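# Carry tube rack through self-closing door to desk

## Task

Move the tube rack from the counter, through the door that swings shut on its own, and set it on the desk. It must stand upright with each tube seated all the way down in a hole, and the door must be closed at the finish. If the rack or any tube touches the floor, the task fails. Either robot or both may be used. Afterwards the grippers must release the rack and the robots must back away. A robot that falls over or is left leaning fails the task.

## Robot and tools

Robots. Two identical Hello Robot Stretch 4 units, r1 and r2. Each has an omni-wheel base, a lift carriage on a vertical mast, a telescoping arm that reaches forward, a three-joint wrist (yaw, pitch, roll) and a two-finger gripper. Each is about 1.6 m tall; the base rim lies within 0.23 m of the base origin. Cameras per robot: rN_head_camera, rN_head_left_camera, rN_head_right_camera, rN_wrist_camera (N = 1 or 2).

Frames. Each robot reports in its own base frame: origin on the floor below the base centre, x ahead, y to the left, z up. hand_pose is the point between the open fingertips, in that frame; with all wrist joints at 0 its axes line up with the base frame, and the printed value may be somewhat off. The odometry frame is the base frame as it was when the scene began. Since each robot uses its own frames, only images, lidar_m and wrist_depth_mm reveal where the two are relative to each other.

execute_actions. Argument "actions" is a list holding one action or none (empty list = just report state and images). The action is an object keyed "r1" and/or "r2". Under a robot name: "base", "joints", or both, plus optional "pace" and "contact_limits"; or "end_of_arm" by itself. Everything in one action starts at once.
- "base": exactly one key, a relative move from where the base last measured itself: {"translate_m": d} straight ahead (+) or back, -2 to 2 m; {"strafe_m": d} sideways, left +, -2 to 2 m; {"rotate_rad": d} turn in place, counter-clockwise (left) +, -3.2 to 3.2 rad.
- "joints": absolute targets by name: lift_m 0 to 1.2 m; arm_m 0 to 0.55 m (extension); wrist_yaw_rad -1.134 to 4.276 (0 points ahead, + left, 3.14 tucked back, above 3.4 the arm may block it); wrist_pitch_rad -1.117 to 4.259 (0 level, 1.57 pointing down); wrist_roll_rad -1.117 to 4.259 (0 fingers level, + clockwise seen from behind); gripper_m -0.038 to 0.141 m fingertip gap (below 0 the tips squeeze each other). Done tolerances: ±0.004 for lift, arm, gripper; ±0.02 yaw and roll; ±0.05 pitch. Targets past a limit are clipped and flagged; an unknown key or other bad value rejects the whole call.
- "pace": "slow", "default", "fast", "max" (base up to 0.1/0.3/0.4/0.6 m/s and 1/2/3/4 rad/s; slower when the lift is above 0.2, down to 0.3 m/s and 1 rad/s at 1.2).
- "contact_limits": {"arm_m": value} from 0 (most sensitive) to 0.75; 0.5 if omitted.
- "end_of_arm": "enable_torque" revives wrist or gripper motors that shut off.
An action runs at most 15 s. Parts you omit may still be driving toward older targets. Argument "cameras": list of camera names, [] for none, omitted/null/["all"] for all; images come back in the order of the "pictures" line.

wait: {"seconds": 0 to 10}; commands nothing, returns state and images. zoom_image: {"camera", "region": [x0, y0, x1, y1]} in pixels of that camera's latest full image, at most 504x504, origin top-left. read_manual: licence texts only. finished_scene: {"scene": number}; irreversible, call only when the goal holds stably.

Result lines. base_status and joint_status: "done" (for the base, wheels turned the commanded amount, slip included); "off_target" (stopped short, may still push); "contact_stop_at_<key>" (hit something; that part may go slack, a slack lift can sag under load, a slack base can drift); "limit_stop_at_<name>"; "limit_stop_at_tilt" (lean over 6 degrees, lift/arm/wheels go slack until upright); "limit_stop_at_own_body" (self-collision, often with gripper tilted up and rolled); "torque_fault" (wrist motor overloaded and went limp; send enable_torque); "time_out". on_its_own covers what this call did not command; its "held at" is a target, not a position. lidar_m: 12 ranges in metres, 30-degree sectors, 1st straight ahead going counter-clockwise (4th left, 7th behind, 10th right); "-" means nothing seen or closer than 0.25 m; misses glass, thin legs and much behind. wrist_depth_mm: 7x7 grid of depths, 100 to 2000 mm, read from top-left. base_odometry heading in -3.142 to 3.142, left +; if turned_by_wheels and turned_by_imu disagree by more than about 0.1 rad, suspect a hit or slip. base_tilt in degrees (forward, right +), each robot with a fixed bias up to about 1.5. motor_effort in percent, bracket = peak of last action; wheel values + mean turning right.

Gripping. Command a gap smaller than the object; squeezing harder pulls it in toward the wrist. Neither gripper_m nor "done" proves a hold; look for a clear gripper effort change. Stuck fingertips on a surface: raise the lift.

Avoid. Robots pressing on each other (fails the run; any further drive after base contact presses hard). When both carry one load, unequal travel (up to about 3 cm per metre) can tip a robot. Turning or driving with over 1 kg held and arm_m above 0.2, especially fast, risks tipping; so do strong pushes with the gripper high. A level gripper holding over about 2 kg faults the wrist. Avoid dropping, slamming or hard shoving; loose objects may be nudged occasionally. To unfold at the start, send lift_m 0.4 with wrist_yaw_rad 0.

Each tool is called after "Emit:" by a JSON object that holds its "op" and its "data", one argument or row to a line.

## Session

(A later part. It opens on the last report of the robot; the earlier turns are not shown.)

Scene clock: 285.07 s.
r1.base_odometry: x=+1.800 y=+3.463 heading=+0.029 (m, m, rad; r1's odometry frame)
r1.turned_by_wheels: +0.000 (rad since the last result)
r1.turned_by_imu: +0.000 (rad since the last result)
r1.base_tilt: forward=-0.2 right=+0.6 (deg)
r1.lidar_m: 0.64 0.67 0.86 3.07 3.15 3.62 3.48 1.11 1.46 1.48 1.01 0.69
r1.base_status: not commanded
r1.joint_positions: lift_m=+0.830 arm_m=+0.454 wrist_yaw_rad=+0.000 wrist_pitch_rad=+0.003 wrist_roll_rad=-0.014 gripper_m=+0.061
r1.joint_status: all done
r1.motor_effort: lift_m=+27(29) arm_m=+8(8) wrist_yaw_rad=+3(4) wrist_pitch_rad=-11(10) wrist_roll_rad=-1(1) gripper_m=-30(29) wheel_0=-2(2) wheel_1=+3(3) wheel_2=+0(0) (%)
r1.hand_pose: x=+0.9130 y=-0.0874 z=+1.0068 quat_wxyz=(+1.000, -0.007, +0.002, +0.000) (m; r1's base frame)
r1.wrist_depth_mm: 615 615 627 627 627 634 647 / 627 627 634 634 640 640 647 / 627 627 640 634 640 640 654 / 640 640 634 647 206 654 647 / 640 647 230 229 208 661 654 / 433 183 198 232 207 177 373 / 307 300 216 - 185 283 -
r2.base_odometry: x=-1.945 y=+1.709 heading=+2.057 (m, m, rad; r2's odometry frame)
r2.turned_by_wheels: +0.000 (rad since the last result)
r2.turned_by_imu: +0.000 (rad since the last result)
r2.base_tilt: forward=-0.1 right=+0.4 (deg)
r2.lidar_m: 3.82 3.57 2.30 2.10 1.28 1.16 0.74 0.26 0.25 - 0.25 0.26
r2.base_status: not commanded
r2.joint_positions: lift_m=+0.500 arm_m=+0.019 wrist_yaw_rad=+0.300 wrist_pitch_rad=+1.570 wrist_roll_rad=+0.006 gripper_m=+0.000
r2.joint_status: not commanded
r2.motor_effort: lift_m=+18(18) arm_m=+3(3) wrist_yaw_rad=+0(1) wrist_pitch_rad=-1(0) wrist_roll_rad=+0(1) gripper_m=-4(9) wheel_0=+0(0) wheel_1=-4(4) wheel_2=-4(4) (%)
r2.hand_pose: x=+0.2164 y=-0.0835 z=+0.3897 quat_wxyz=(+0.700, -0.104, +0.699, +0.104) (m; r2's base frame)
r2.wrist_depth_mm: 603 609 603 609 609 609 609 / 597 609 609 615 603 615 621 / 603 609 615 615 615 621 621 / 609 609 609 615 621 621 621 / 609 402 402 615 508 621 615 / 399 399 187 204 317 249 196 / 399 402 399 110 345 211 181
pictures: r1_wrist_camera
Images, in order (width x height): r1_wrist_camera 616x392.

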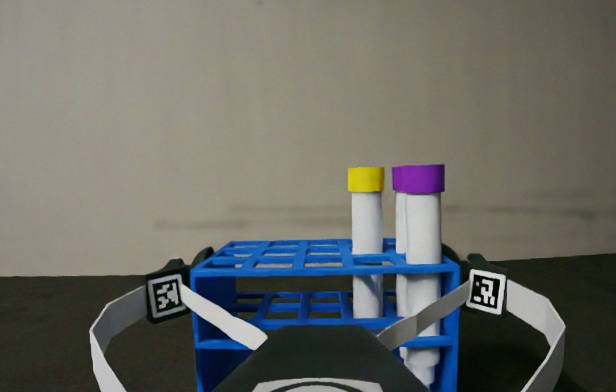

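Emit:
{"op": "execute_actions", "data": {
  "actions": [
    {"r1":{"base":{"strafe_m":0.53},"joints":{"arm_m":0.03},"pace":"slow"}}
  ],
  "cameras": []
}}

Emit:
{"op": "execute_actions", "data": {
  "actions": [
    {"r1":{"base":{"translate_m":-2.0}}}
  ],
  "cameras": []
}}

Emit:
{"op": "execute_actions", "data": {
  "actions": [
    {"r1":{"base":{"rotate_rad":-1.54},"pace":"slow"}}
  ],
  "cameras": ["r1_head_camera","r1_wrist_camera"]
}}

Scene clock: 295.40 s.
r1.base_odometry: x=+1.784 y=+3.992 heading=+0.029 (m, m, rad; r1's odometry frame)
r1.turned_by_wheels: +0.000 (rad since the last result)
r1.turned_by_imu: -0.004 (rad since the last result)
r1.base_tilt: forward=-0.2 right=+0.6 (deg)
r1.lidar_m: 0.45 0.61 1.70 2.53 2.60 3.43 3.52 1.55 1.46 2.02 0.96 0.44
r1.base_status: done
r1.joint_positions: lift_m=+0.830 arm_m=+0.031 wrist_yaw_rad=+0.000 wrist_pitch_rad=+0.003 wrist_roll_rad=-0.014 gripper_m=+0.061
r1.joint_status: all done
r1.motor_effort: lift_m=+27(27) arm_m=-8(5) wrist_yaw_rad=+5(3) wrist_pitch_rad=-12(11) wrist_roll_rad=+1(1) gripper_m=-26(28) wheel_0=-3(8) wheel_1=+2(7) wheel_2=+0(0) (%)
r1.hand_pose: x=+0.4908 y=-0.0874 z=+1.0067 quat_wxyz=(+1.000, -0.007, +0.002, +0.000) (m; r1's base frame)
r1.wrist_depth_mm: 976 991 991 1008 1008 1008 1008 / 1008 1008 1008 1008 1025 1025 1042 / 1008 991 1025 1008 1042 1025 1008 / 1008 1025 1042 1042 207 1042 1060 / 1008 778 230 230 209 683 661 / 436 183 198 231 206 177 389 / 366 368 216 - 185 407 410
r2.base_odometry: x=-1.945 y=+1.709 heading=+2.057 (m, m, rad; r2's odometry frame)
r2.turned_by_wheels: +0.000 (rad since the last result)
r2.turned_by_imu: +0.004 (rad since the last result)
r2.base_tilt: forward=-0.1 right=+0.4 (deg)
r2.lidar_m: 3.82 3.56 2.29 2.09 1.29 1.17 0.79 0.27 0.25 - 0.25 0.26
r2.base_status: not commanded
r2.joint_positions: lift_m=+0.500 arm_m=+0.019 wrist_yaw_rad=+0.300 wrist_pitch_rad=+1.570 wrist_roll_rad=+0.006 gripper_m=+0.000
r2.joint_status: not commanded
r2.motor_effort: lift_m=+18(18) arm_m=+3(3) wrist_yaw_rad=+0(0) wrist_pitch_rad=+0(0) wrist_roll_rad=+1(0) gripper_m=-6(5) wheel_0=+0(0) wheel_1=-4(4) wheel_2=-4(4) (%)
r2.hand_pose: x=+0.2164 y=-0.0835 z=+0.3897 quat_wxyz=(+0.700, -0.104, +0.699, +0.104) (m; r2's base frame)
r2.wrist_depth_mm: 597 609 609 609 603 615 615 / 603 603 615 609 621 609 615 / 609 609 609 609 609 615 615 / 609 609 615 615 615 609 627 / 609 404 402 615 512 621 621 / 397 402 187 204 319 249 196 / 399 397 402 110 342 212 181
pictures: none
No camera images: the call's "cameras" was empty. Leave "cameras" out to get every camera's image.

Scene clock: 303.53 s.
r1.base_odometry: x=-0.215 y=+3.935 heading=+0.029 (m, m, rad; r1's odometry frame)
r1.turned_by_wheels: +0.000 (rad since the last result)
r1.turned_by_imu: +0.003 (rad since the last result)
r1.base_tilt: forward=-0.2 right=+0.6 (deg)
r1.lidar_m: 0.43 3.35 2.57 2.44 2.21 1.55 1.44 1.50 2.01 2.16 1.31 0.46
r1.base_status: done
r1.joint_positions: lift_m=+0.830 arm_m=+0.031 wrist_yaw_rad=+0.000 wrist_pitch_rad=+0.004 wrist_roll_rad=-0.014 gripper_m=+0.061
r1.joint_status: not commanded
r1.motor_effort: lift_m=+26(27) arm_m=-8(8) wrist_yaw_rad=+4(4) wrist_pitch_rad=-12(11) wrist_roll_rad=-1(1) gripper_m=-29(28) wheel_0=+0(5) wheel_1=-3(7) wheel_2=-1(5) (%)
r1.hand_pose: x=+0.4908 y=-0.0874 z=+1.0068 quat_wxyz=(+1.000, -0.007, +0.002, +0.000) (m; r1's base frame)
r1.wrist_depth_mm: - - - - - - - / - - - - - - - / - - - - - - - / - - - - 206 - - / - - 230 229 211 - - / - 183 198 231 206 177 - / - - 217 - 184 - -
r2.base_odometry: x=-1.945 y=+1.709 heading=+2.057 (m, m, rad; r2's odometry frame)
r2.turned_by_wheels: +0.000 (rad since the last result)
r2.turned_by_imu: +0.003 (rad since the last result)
r2.base_tilt: forward=-0.1 right=+0.3 (deg)
r2.lidar_m: 1.30 1.18 2.29 2.09 1.29 1.16 0.81 0.27 0.25 - 0.25 0.26
r2.base_status: not commanded
r2.joint_positions: lift_m=+0.500 arm_m=+0.019 wrist_yaw_rad=+0.300 wrist_pitch_rad=+1.570 wrist_roll_rad=+0.006 gripper_m=+0.000
r2.joint_status: not commanded
r2.motor_effort: lift_m=+18(18) arm_m=+3(3) wrist_yaw_rad=+0(1) wrist_pitch_rad=+0(1) wrist_roll_rad=+0(1) gripper_m=-8(7) wheel_0=+0(0) wheel_1=-4(4) wheel_2=-4(4) (%)
r2.hand_pose: x=+0.2164 y=-0.0835 z=+0.3897 quat_wxyz=(+0.700, -0.104, +0.699, +0.104) (m; r2's base frame)
r2.wrist_depth_mm: 603 609 609 609 609 615 615 / 609 603 609 609 603 615 609 / 609 609 615 609 615 621 621 / 609 609 621 609 615 615 621 / 615 402 402 615 508 621 627 / 399 397 187 204 319 250 196 / 399 402 402 110 343 211 181
pictures: none
No camera images: the call's "cameras" was empty. Leave "cameras" out to get every camera's image.

Scene clock: 306.37 s.
r1.base_odometry: x=-0.215 y=+3.935 heading=-1.511 (m, m, rad; r1's odometry frame)
r1.turned_by_wheels: -1.539 (rad since the last result)
r1.turned_by_imu: -1.526 (rad since the last result)
r1.base_tilt: forward=-0.1 right=+0.6 (deg)
r1.lidar_m: 0.45 1.29 2.71 2.59 3.37 2.55 2.43 2.14 1.53 1.46 1.48 0.45
r1.base_status: done
r1.joint_positions: lift_m=+0.830 arm_m=+0.031 wrist_yaw_rad=+0.000 wrist_pitch_rad=+0.004 wrist_roll_rad=-0.014 gripper_m=+0.061
r1.joint_status: not commanded
r1.motor_effort: lift_m=+26(26) arm_m=-8(8) wrist_yaw_rad=+3(5) wrist_pitch_rad=-10(12) wrist_roll_rad=-2(1) gripper_m=-30(27) wheel_0=+2(6) wheel_1=+3(6) wheel_2=+4(3) (%)
r1.hand_pose: x=+0.4908 y=-0.0874 z=+1.0068 quat_wxyz=(+1.000, -0.007, +0.002, +0.000) (m; r1's base frame)
r1.wrist_depth_mm: 1138 1808 - - 1808 1808 1808 / 1255 1808 - - 1863 1756 1863 / 1229 1808 - - 1863 1921 1863 / 1229 1808 - - 206 1863 1863 / 1205 1708 230 229 209 1863 1921 / 1255 183 198 232 208 178 1808 / 1229 1756 216 - 184 1983 1921
r2.base_odometry: x=-1.945 y=+1.709 heading=+2.057 (m, m, rad; r2's odometry frame)
r2.turned_by_wheels: +0.000 (rad since the last result)
r2.turned_by_imu: +0.001 (rad since the last result)
r2.base_tilt: forward=-0.3 right=+0.4 (deg)
r2.lidar_m: 3.82 1.13 1.09 2.09 1.30 1.16 0.77 0.29 0.25 - 0.25 0.27
r2.base_status: not commanded
r2.joint_positions: lift_m=+0.500 arm_m=+0.019 wrist_yaw_rad=+0.300 wrist_pitch_rad=+1.570 wrist_roll_rad=+0.006 gripper_m=+0.000
r2.joint_status: not commanded
r2.motor_effort: lift_m=+18(18) arm_m=+3(3) wrist_yaw_rad=-1(2) wrist_pitch_rad=-1(1) wrist_roll_rad=+1(1) gripper_m=-6(6) wheel_0=+0(0) wheel_1=-4(4) wheel_2=-4(4) (%)
r2.hand_pose: x=+0.2164 y=-0.0835 z=+0.3897 quat_wxyz=(+0.700, -0.104, +0.699, +0.104) (m; r2's base frame)
r2.wrist_depth_mm: 603 603 597 609 603 603 621 / 609 609 615 615 615 609 621 / 609 603 609 615 621 621 609 / 609 609 609 615 615 615 621 / 603 402 404 621 512 621 627 / 402 399 187 205 317 248 196 / 399 402 402 110 343 211 181
pictures: r1_head_camera, r1_wrist_camera
Images, in order (width x height): r1_head_camera 420x560, r1_wrist_camera 616x392.

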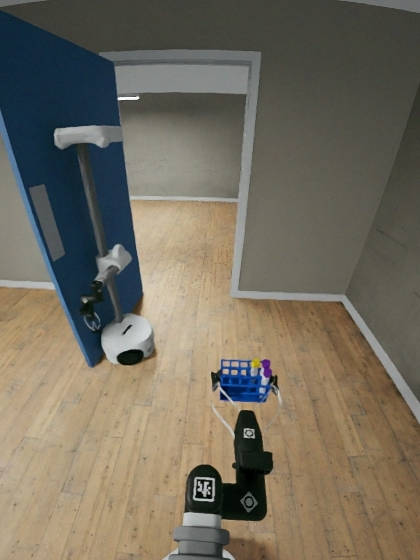

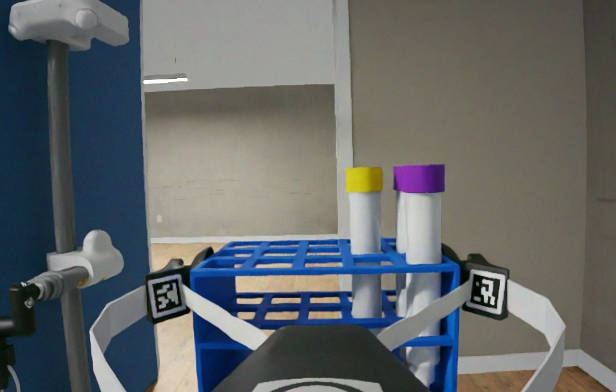

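Emit:
{"op": "execute_actions", "data": {
  "actions": [
    {"r1":{"base":{"strafe_m":0.08}}}
  ],
  "cameras": []
}}

Emit:
{"op": "execute_actions", "data": {
  "actions": [
    {"r1":{"base":{"translate_m":0.95}}}
  ],
  "cameras": ["r1_head_camera","r1_head_left_camera"]
}}

Scene clock: 309.60 s.
r1.base_odometry: x=-0.135 y=+3.940 heading=-1.511 (m, m, rad; r1's odometry frame)
r1.turned_by_wheels: +0.000 (rad since the last result)
r1.turned_by_imu: -0.001 (rad since the last result)
r1.base_tilt: forward=-0.2 right=+0.6 (deg)
r1.lidar_m: 0.46 1.25 2.65 2.50 3.30 2.56 2.44 2.27 1.61 1.53 1.58 0.44
r1.base_status: done
r1.joint_positions: lift_m=+0.830 arm_m=+0.031 wrist_yaw_rad=+0.000 wrist_pitch_rad=+0.004 wrist_roll_rad=-0.014 gripper_m=+0.061
r1.joint_status: not commanded
r1.motor_effort: lift_m=+26(26) arm_m=-8(8) wrist_yaw_rad=+3(4) wrist_pitch_rad=-12(10) wrist_roll_rad=+0(0) gripper_m=-29(28) wheel_0=+1(8) wheel_1=-1(8) wheel_2=+0(5) (%)
r1.hand_pose: x=+0.4908 y=-0.0874 z=+1.0068 quat_wxyz=(+1.000, -0.007, +0.002, +0.000) (m; r1's base frame)
r1.wrist_depth_mm: 1118 1336 - - 1808 1808 1863 / 1229 1708 - - 1863 1863 1808 / 1182 1661 - - 1921 1808 1863 / 1205 1661 - - 207 1863 1808 / 1182 1255 231 229 209 1921 1921 / 991 183 198 231 206 177 1863 / 1229 1618 217 - 185 1983 1808
r2.base_odometry: x=-1.945 y=+1.709 heading=+2.057 (m, m, rad; r2's odometry frame)
r2.turned_by_wheels: +0.000 (rad since the last result)
r2.turned_by_imu: +0.001 (rad since the last result)
r2.base_tilt: forward=-0.3 right=+0.2 (deg)
r2.lidar_m: 3.81 1.05 1.09 2.13 1.28 1.16 0.76 0.26 0.25 - 0.25 0.26
r2.base_status: not commanded
r2.joint_positions: lift_m=+0.500 arm_m=+0.019 wrist_yaw_rad=+0.300 wrist_pitch_rad=+1.570 wrist_roll_rad=+0.006 gripper_m=+0.000
r2.joint_status: not commanded
r2.motor_effort: lift_m=+18(18) arm_m=+3(3) wrist_yaw_rad=-1(0) wrist_pitch_rad=-1(0) wrist_roll_rad=+1(1) gripper_m=-6(7) wheel_0=+0(0) wheel_1=-4(5) wheel_2=-4(4) (%)
r2.hand_pose: x=+0.2164 y=-0.0835 z=+0.3897 quat_wxyz=(+0.700, -0.104, +0.699, +0.104) (m; r2's base frame)
r2.wrist_depth_mm: 603 603 609 615 609 609 609 / 603 615 615 609 615 615 609 / 609 609 615 621 609 615 615 / 609 609 615 609 615 615 615 / 609 404 402 615 504 615 627 / 402 402 187 204 317 249 197 / 399 399 404 110 343 212 182
pictures: none
No camera images: the call's "cameras" was empty. Leave "cameras" out to get every camera's image.

Scene clock: 314.23 s.
r1.base_odometry: x=-0.078 y=+2.991 heading=-1.510 (m, m, rad; r1's odometry frame)
r1.turned_by_wheels: +0.000 (rad since the last result)
r1.turned_by_imu: -0.005 (rad since the last result)
r1.base_tilt: forward=-0.1 right=+0.7 (deg)
r1.lidar_m: 0.46 0.58 0.52 0.67 2.62 3.53 3.48 2.26 1.58 1.49 1.58 0.46
r1.base_status: done
r1.joint_positions: lift_m=+0.830 arm_m=+0.031 wrist_yaw_rad=+0.000 wrist_pitch_rad=+0.004 wrist_roll_rad=-0.014 gripper_m=+0.061
r1.joint_status: not commanded
r1.motor_effort: lift_m=+26(26) arm_m=-8(8) wrist_yaw_rad=+4(4) wrist_pitch_rad=-11(10) wrist_roll_rad=-1(0) gripper_m=-29(26) wheel_0=+0(5) wheel_1=+2(6) wheel_2=+1(14) (%)
r1.hand_pose: x=+0.4908 y=-0.0874 z=+1.0068 quat_wxyz=(+1.000, -0.007, +0.002, +0.000) (m; r1's base frame)
r1.wrist_depth_mm: - - - - 931 917 904 / - - - - 931 946 917 / - - - - 931 946 931 / - - - - 208 931 931 / - - 230 229 210 976 946 / - 183 198 231 208 177 946 / 1983 - 217 - 185 976 960
r2.base_odometry: x=-1.945 y=+1.709 heading=+2.057 (m, m, rad; r2's odometry frame)
r2.turned_by_wheels: +0.000 (rad since the last result)
r2.turned_by_imu: +0.002 (rad since the last result)
r2.base_tilt: forward=-0.2 right=+0.4 (deg)
r2.lidar_m: 3.82 3.57 0.52 0.59 0.64 1.17 0.76 0.27 0.25 - 0.25 0.27
r2.base_status: not commanded
r2.joint_positions: lift_m=+0.500 arm_m=+0.019 wrist_yaw_rad=+0.300 wrist_pitch_rad=+1.570 wrist_roll_rad=+0.006 gripper_m=+0.000
r2.joint_status: not commanded
r2.motor_effort: lift_m=+18(18) arm_m=+3(3) wrist_yaw_rad=-1(1) wrist_pitch_rad=-1(0) wrist_roll_rad=+1(1) gripper_m=-7(6) wheel_0=+0(0) wheel_1=-4(5) wheel_2=-4(4) (%)
r2.hand_pose: x=+0.2164 y=-0.0835 z=+0.3897 quat_wxyz=(+0.700, -0.104, +0.699, +0.104) (m; r2's base frame)
r2.wrist_depth_mm: 603 603 615 609 615 609 615 / 609 603 615 603 615 609 609 / 609 603 609 609 609 615 621 / 603 609 615 615 609 615 615 / 609 402 402 615 508 615 621 / 404 402 187 204 317 249 196 / 402 402 407 110 343 211 181
pictures: r1_head_camera, r1_head_left_camera
Images, in order (width x height): r1_head_camera 420x560, r1_head_left_camera 420x672.

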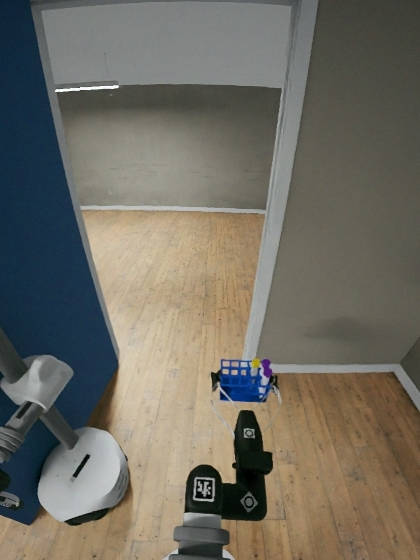

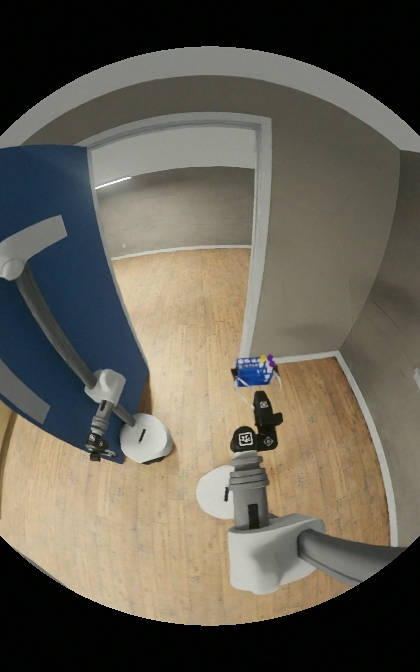

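Emit:
{"op": "execute_actions", "data": {
  "actions": [
    {"r1":{"base":{"strafe_m":0.05},"pace":"slow"}}
  ],
  "cameras": []
}}

Emit:
{"op": "execute_actions", "data": {
  "actions": [
    {"r1":{"base":{"translate_m":0.6}}}
  ],
  "cameras": ["r1_head_camera","r1_head_right_camera"]
}}

Scene clock: 318.93 s.
r1.base_odometry: x=-0.028 y=+2.994 heading=-1.510 (m, m, rad; r1's odometry frame)
r1.turned_by_wheels: +0.000 (rad since the last result)
r1.turned_by_imu: -0.002 (rad since the last result)
r1.base_tilt: forward=-0.1 right=+0.6 (deg)
r1.lidar_m: 0.45 0.52 0.48 0.63 2.57 3.53 3.46 2.31 1.63 1.56 1.61 0.46
r1.base_status: done
r1.joint_positions: lift_m=+0.830 arm_m=+0.031 wrist_yaw_rad=+0.000 wrist_pitch_rad=+0.004 wrist_roll_rad=-0.014 gripper_m=+0.061
r1.joint_status: not commanded
r1.motor_effort: lift_m=+26(26) arm_m=-8(8) wrist_yaw_rad=+2(4) wrist_pitch_rad=-10(12) wrist_roll_rad=+0(1) gripper_m=-26(28) wheel_0=-2(5) wheel_1=+3(7) wheel_2=+0(0) (%)
r1.hand_pose: x=+0.4908 y=-0.0874 z=+1.0068 quat_wxyz=(+1.000, -0.007, +0.002, +0.000) (m; r1's base frame)
r1.wrist_depth_mm: - - - - 946 917 917 / - - - - 976 931 931 / - - - - - 931 931 / - - - - 208 931 931 / - - 230 229 210 946 946 / 1098 183 198 231 207 177 960 / 1078 - 217 - 185 976 960
r2.base_odometry: x=-1.945 y=+1.709 heading=+2.057 (m, m, rad; r2's odometry frame)
r2.turned_by_wheels: +0.000 (rad since the last result)
r2.turned_by_imu: +0.002 (rad since the last result)
r2.base_tilt: forward=-0.2 right=+0.3 (deg)
r2.lidar_m: 3.82 0.60 0.48 0.54 0.60 1.15 0.76 0.28 0.25 - 0.25 0.27
r2.base_status: not commanded
r2.joint_positions: lift_m=+0.500 arm_m=+0.019 wrist_yaw_rad=+0.300 wrist_pitch_rad=+1.570 wrist_roll_rad=+0.006 gripper_m=+0.000
r2.joint_status: not commanded
r2.motor_effort: lift_m=+18(18) arm_m=+3(3) wrist_yaw_rad=+0(0) wrist_pitch_rad=+0(1) wrist_roll_rad=+0(0) gripper_m=-8(6) wheel_0=+0(0) wheel_1=-4(4) wheel_2=-4(4) (%)
r2.hand_pose: x=+0.2164 y=-0.0835 z=+0.3897 quat_wxyz=(+0.700, -0.104, +0.699, +0.104) (m; r2's base frame)
r2.wrist_depth_mm: 603 603 603 603 615 615 609 / 609 603 603 603 615 615 621 / 603 609 609 615 615 615 615 / 615 609 615 615 615 615 615 / 621 404 399 615 508 621 615 / 399 399 187 204 317 249 196 / 399 399 402 110 343 211 181
pictures: none
No camera images: the call's "cameras" was empty. Leave "cameras" out to get every camera's image.

Scene clock: 322.40 s.
r1.base_odometry: x=+0.009 y=+2.395 heading=-1.510 (m, m, rad; r1's odometry frame)
r1.turned_by_wheels: +0.000 (rad since the last result)
r1.turned_by_imu: -0.003 (rad since the last result)
r1.base_tilt: forward=-0.1 right=+0.7 (deg)
r1.lidar_m: 0.46 4.80 0.72 0.38 0.39 4.18 4.12 2.27 1.62 1.54 0.87 0.46
r1.base_status: done
r1.joint_positions: lift_m=+0.830 arm_m=+0.031 wrist_yaw_rad=+0.000 wrist_pitch_rad=+0.004 wrist_roll_rad=-0.014 gripper_m=+0.061
r1.joint_status: not commanded
r1.motor_effort: lift_m=+26(26) arm_m=-8(8) wrist_yaw_rad=+4(3) wrist_pitch_rad=-10(11) wrist_roll_rad=+2(0) gripper_m=-30(29) wheel_0=+1(6) wheel_1=+2(7) wheel_2=+1(11) (%)
r1.hand_pose: x=+0.4908 y=-0.0874 z=+1.0068 quat_wxyz=(+1.000, -0.007, +0.002, +0.000) (m; r1's base frame)
r1.wrist_depth_mm: - - - - - - 336 / - - - - - - 338 / - - - - - - 340 / - - - - 207 - 345 / - - 229 229 209 394 347 / - 183 198 232 207 177 342 / - - 217 - 185 427 349
r2.base_odometry: x=-1.945 y=+1.709 heading=+2.057 (m, m, rad; r2's odometry frame)
r2.turned_by_wheels: +0.000 (rad since the last result)
r2.turned_by_imu: +0.001 (rad since the last result)
r2.base_tilt: forward=-0.2 right=+0.3 (deg)
r2.lidar_m: 3.81 3.55 2.29 0.40 0.38 0.77 0.74 0.27 0.25 - 0.25 0.26
r2.base_status: not commanded
r2.joint_positions: lift_m=+0.500 arm_m=+0.019 wrist_yaw_rad=+0.300 wrist_pitch_rad=+1.570 wrist_roll_rad=+0.006 gripper_m=+0.000
r2.joint_status: not commanded
r2.motor_effort: lift_m=+18(18) arm_m=+3(3) wrist_yaw_rad=-3(1) wrist_pitch_rad=+0(0) wrist_roll_rad=+1(1) gripper_m=-6(4) wheel_0=+0(0) wheel_1=-4(4) wheel_2=-4(4) (%)
r2.hand_pose: x=+0.2164 y=-0.0835 z=+0.3897 quat_wxyz=(+0.700, -0.104, +0.699, +0.104) (m; r2's base frame)
r2.wrist_depth_mm: 603 609 609 603 609 609 615 / 609 609 609 609 615 615 609 / 609 609 609 615 609 615 615 / 615 609 615 615 621 615 621 / 615 407 404 615 508 627 621 / 399 399 187 203 319 249 196 / 402 402 404 110 342 212 181
pictures: r1_head_camera, r1_head_right_camera
Images, in order (width x height): r1_head_camera 420x560, r1_head_right_camera 420x672.

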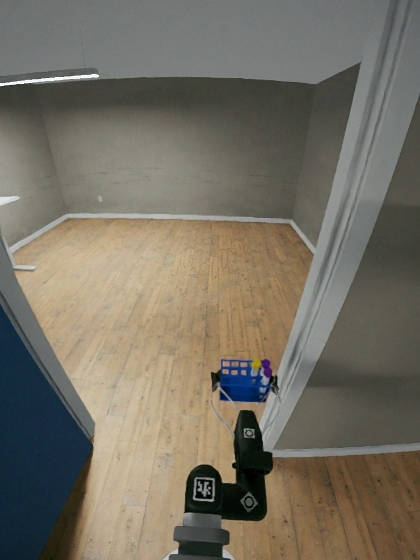

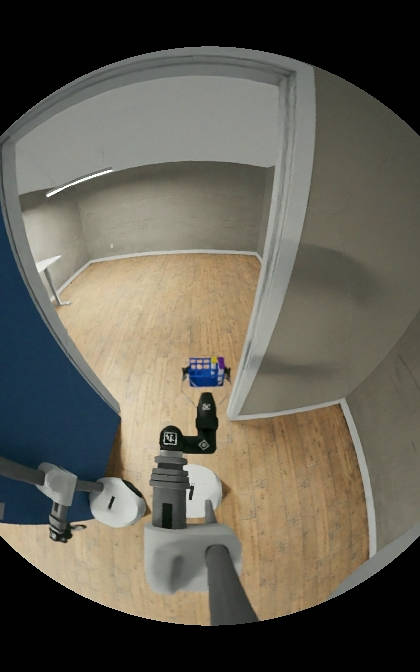

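Emit:
{"op": "execute_actions", "data": {
  "actions": [
    {"r1":{"base":{"translate_m":1.9}}}
  ],
  "cameras": ["r1_head_camera","r1_head_left_camera","r2_head_left_camera"]
}}

Scene clock: 331.53 s.
r1.base_odometry: x=+0.125 y=+0.499 heading=-1.510 (m, m, rad; r1's odometry frame)
r1.turned_by_wheels: +0.000 (rad since the last result)
r1.turned_by_imu: -0.009 (rad since the last result)
r1.base_tilt: forward=-0.2 right=+0.7 (deg)
r1.lidar_m: 0.45 2.91 2.53 2.39 1.67 1.37 1.19 1.16 1.61 1.50 1.56 0.45
r1.base_status: done
r1.joint_positions: lift_m=+0.830 arm_m=+0.031 wrist_yaw_rad=+0.000 wrist_pitch_rad=+0.004 wrist_roll_rad=-0.014 gripper_m=+0.061
r1.joint_status: not commanded
r1.motor_effort: lift_m=+26(26) arm_m=-8(8) wrist_yaw_rad=+3(4) wrist_pitch_rad=-12(12) wrist_roll_rad=+1(1) gripper_m=-28(27) wheel_0=+1(6) wheel_1=+2(7) wheel_2=-1(11) (%)
r1.hand_pose: x=+0.4908 y=-0.0874 z=+1.0068 quat_wxyz=(+1.000, -0.007, +0.002, +0.000) (m; r1's base frame)
r1.wrist_depth_mm: - - - - - - - / - - - - - - - / - - - - - - - / - - - - 208 - - / - - 230 230 211 - - / - 182 198 232 207 177 - / - - 217 - 186 - 1983
r2.base_odometry: x=-1.945 y=+1.709 heading=+2.057 (m, m, rad; r2's odometry frame)
r2.turned_by_wheels: +0.000 (rad since the last result)
r2.turned_by_imu: +0.003 (rad since the last result)
r2.base_tilt: forward=-0.3 right=+0.3 (deg)
r2.lidar_m: 3.82 3.56 2.28 2.08 1.29 1.17 0.75 0.26 0.25 - 0.25 0.27
r2.base_status: not commanded
r2.joint_positions: lift_m=+0.500 arm_m=+0.019 wrist_yaw_rad=+0.300 wrist_pitch_rad=+1.570 wrist_roll_rad=+0.006 gripper_m=+0.000
r2.joint_status: not commanded
r2.motor_effort: lift_m=+18(18) arm_m=+3(3) wrist_yaw_rad=+0(1) wrist_pitch_rad=-1(0) wrist_roll_rad=+1(1) gripper_m=-6(5) wheel_0=+0(0) wheel_1=-5(4) wheel_2=-4(4) (%)
r2.hand_pose: x=+0.2164 y=-0.0835 z=+0.3897 quat_wxyz=(+0.700, -0.104, +0.699, +0.104) (m; r2's base frame)
r2.wrist_depth_mm: 609 609 609 609 615 615 615 / 603 609 609 609 609 615 615 / 603 609 615 609 615 609 615 / 603 609 615 615 615 615 621 / 603 402 402 609 512 621 634 / 399 399 187 204 317 250 196 / 399 399 399 110 343 211 181
pictures: r1_head_camera, r1_head_left_camera, r2_head_left_camera
Images, in order (width x height): r1_head_camera 420x560, r1_head_left_camera 420x672, r2_head_left_camera 420x672.

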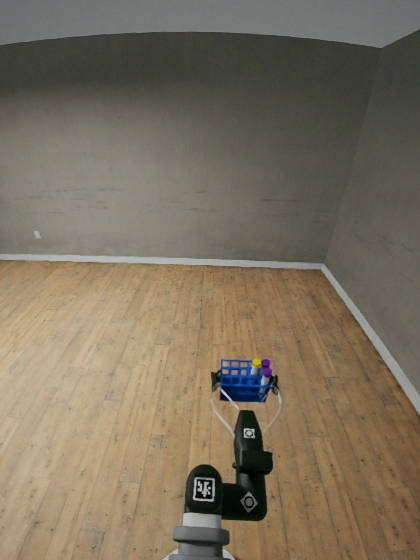

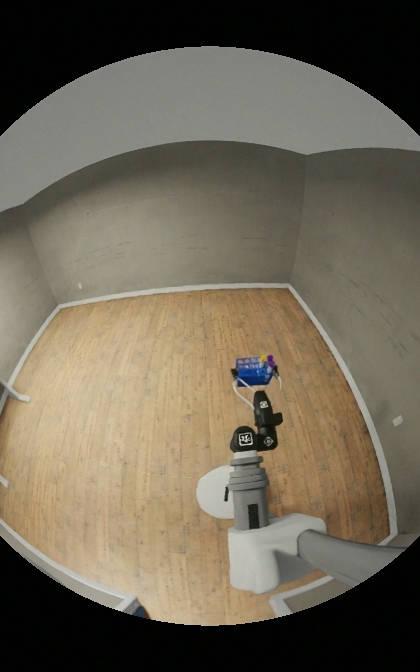

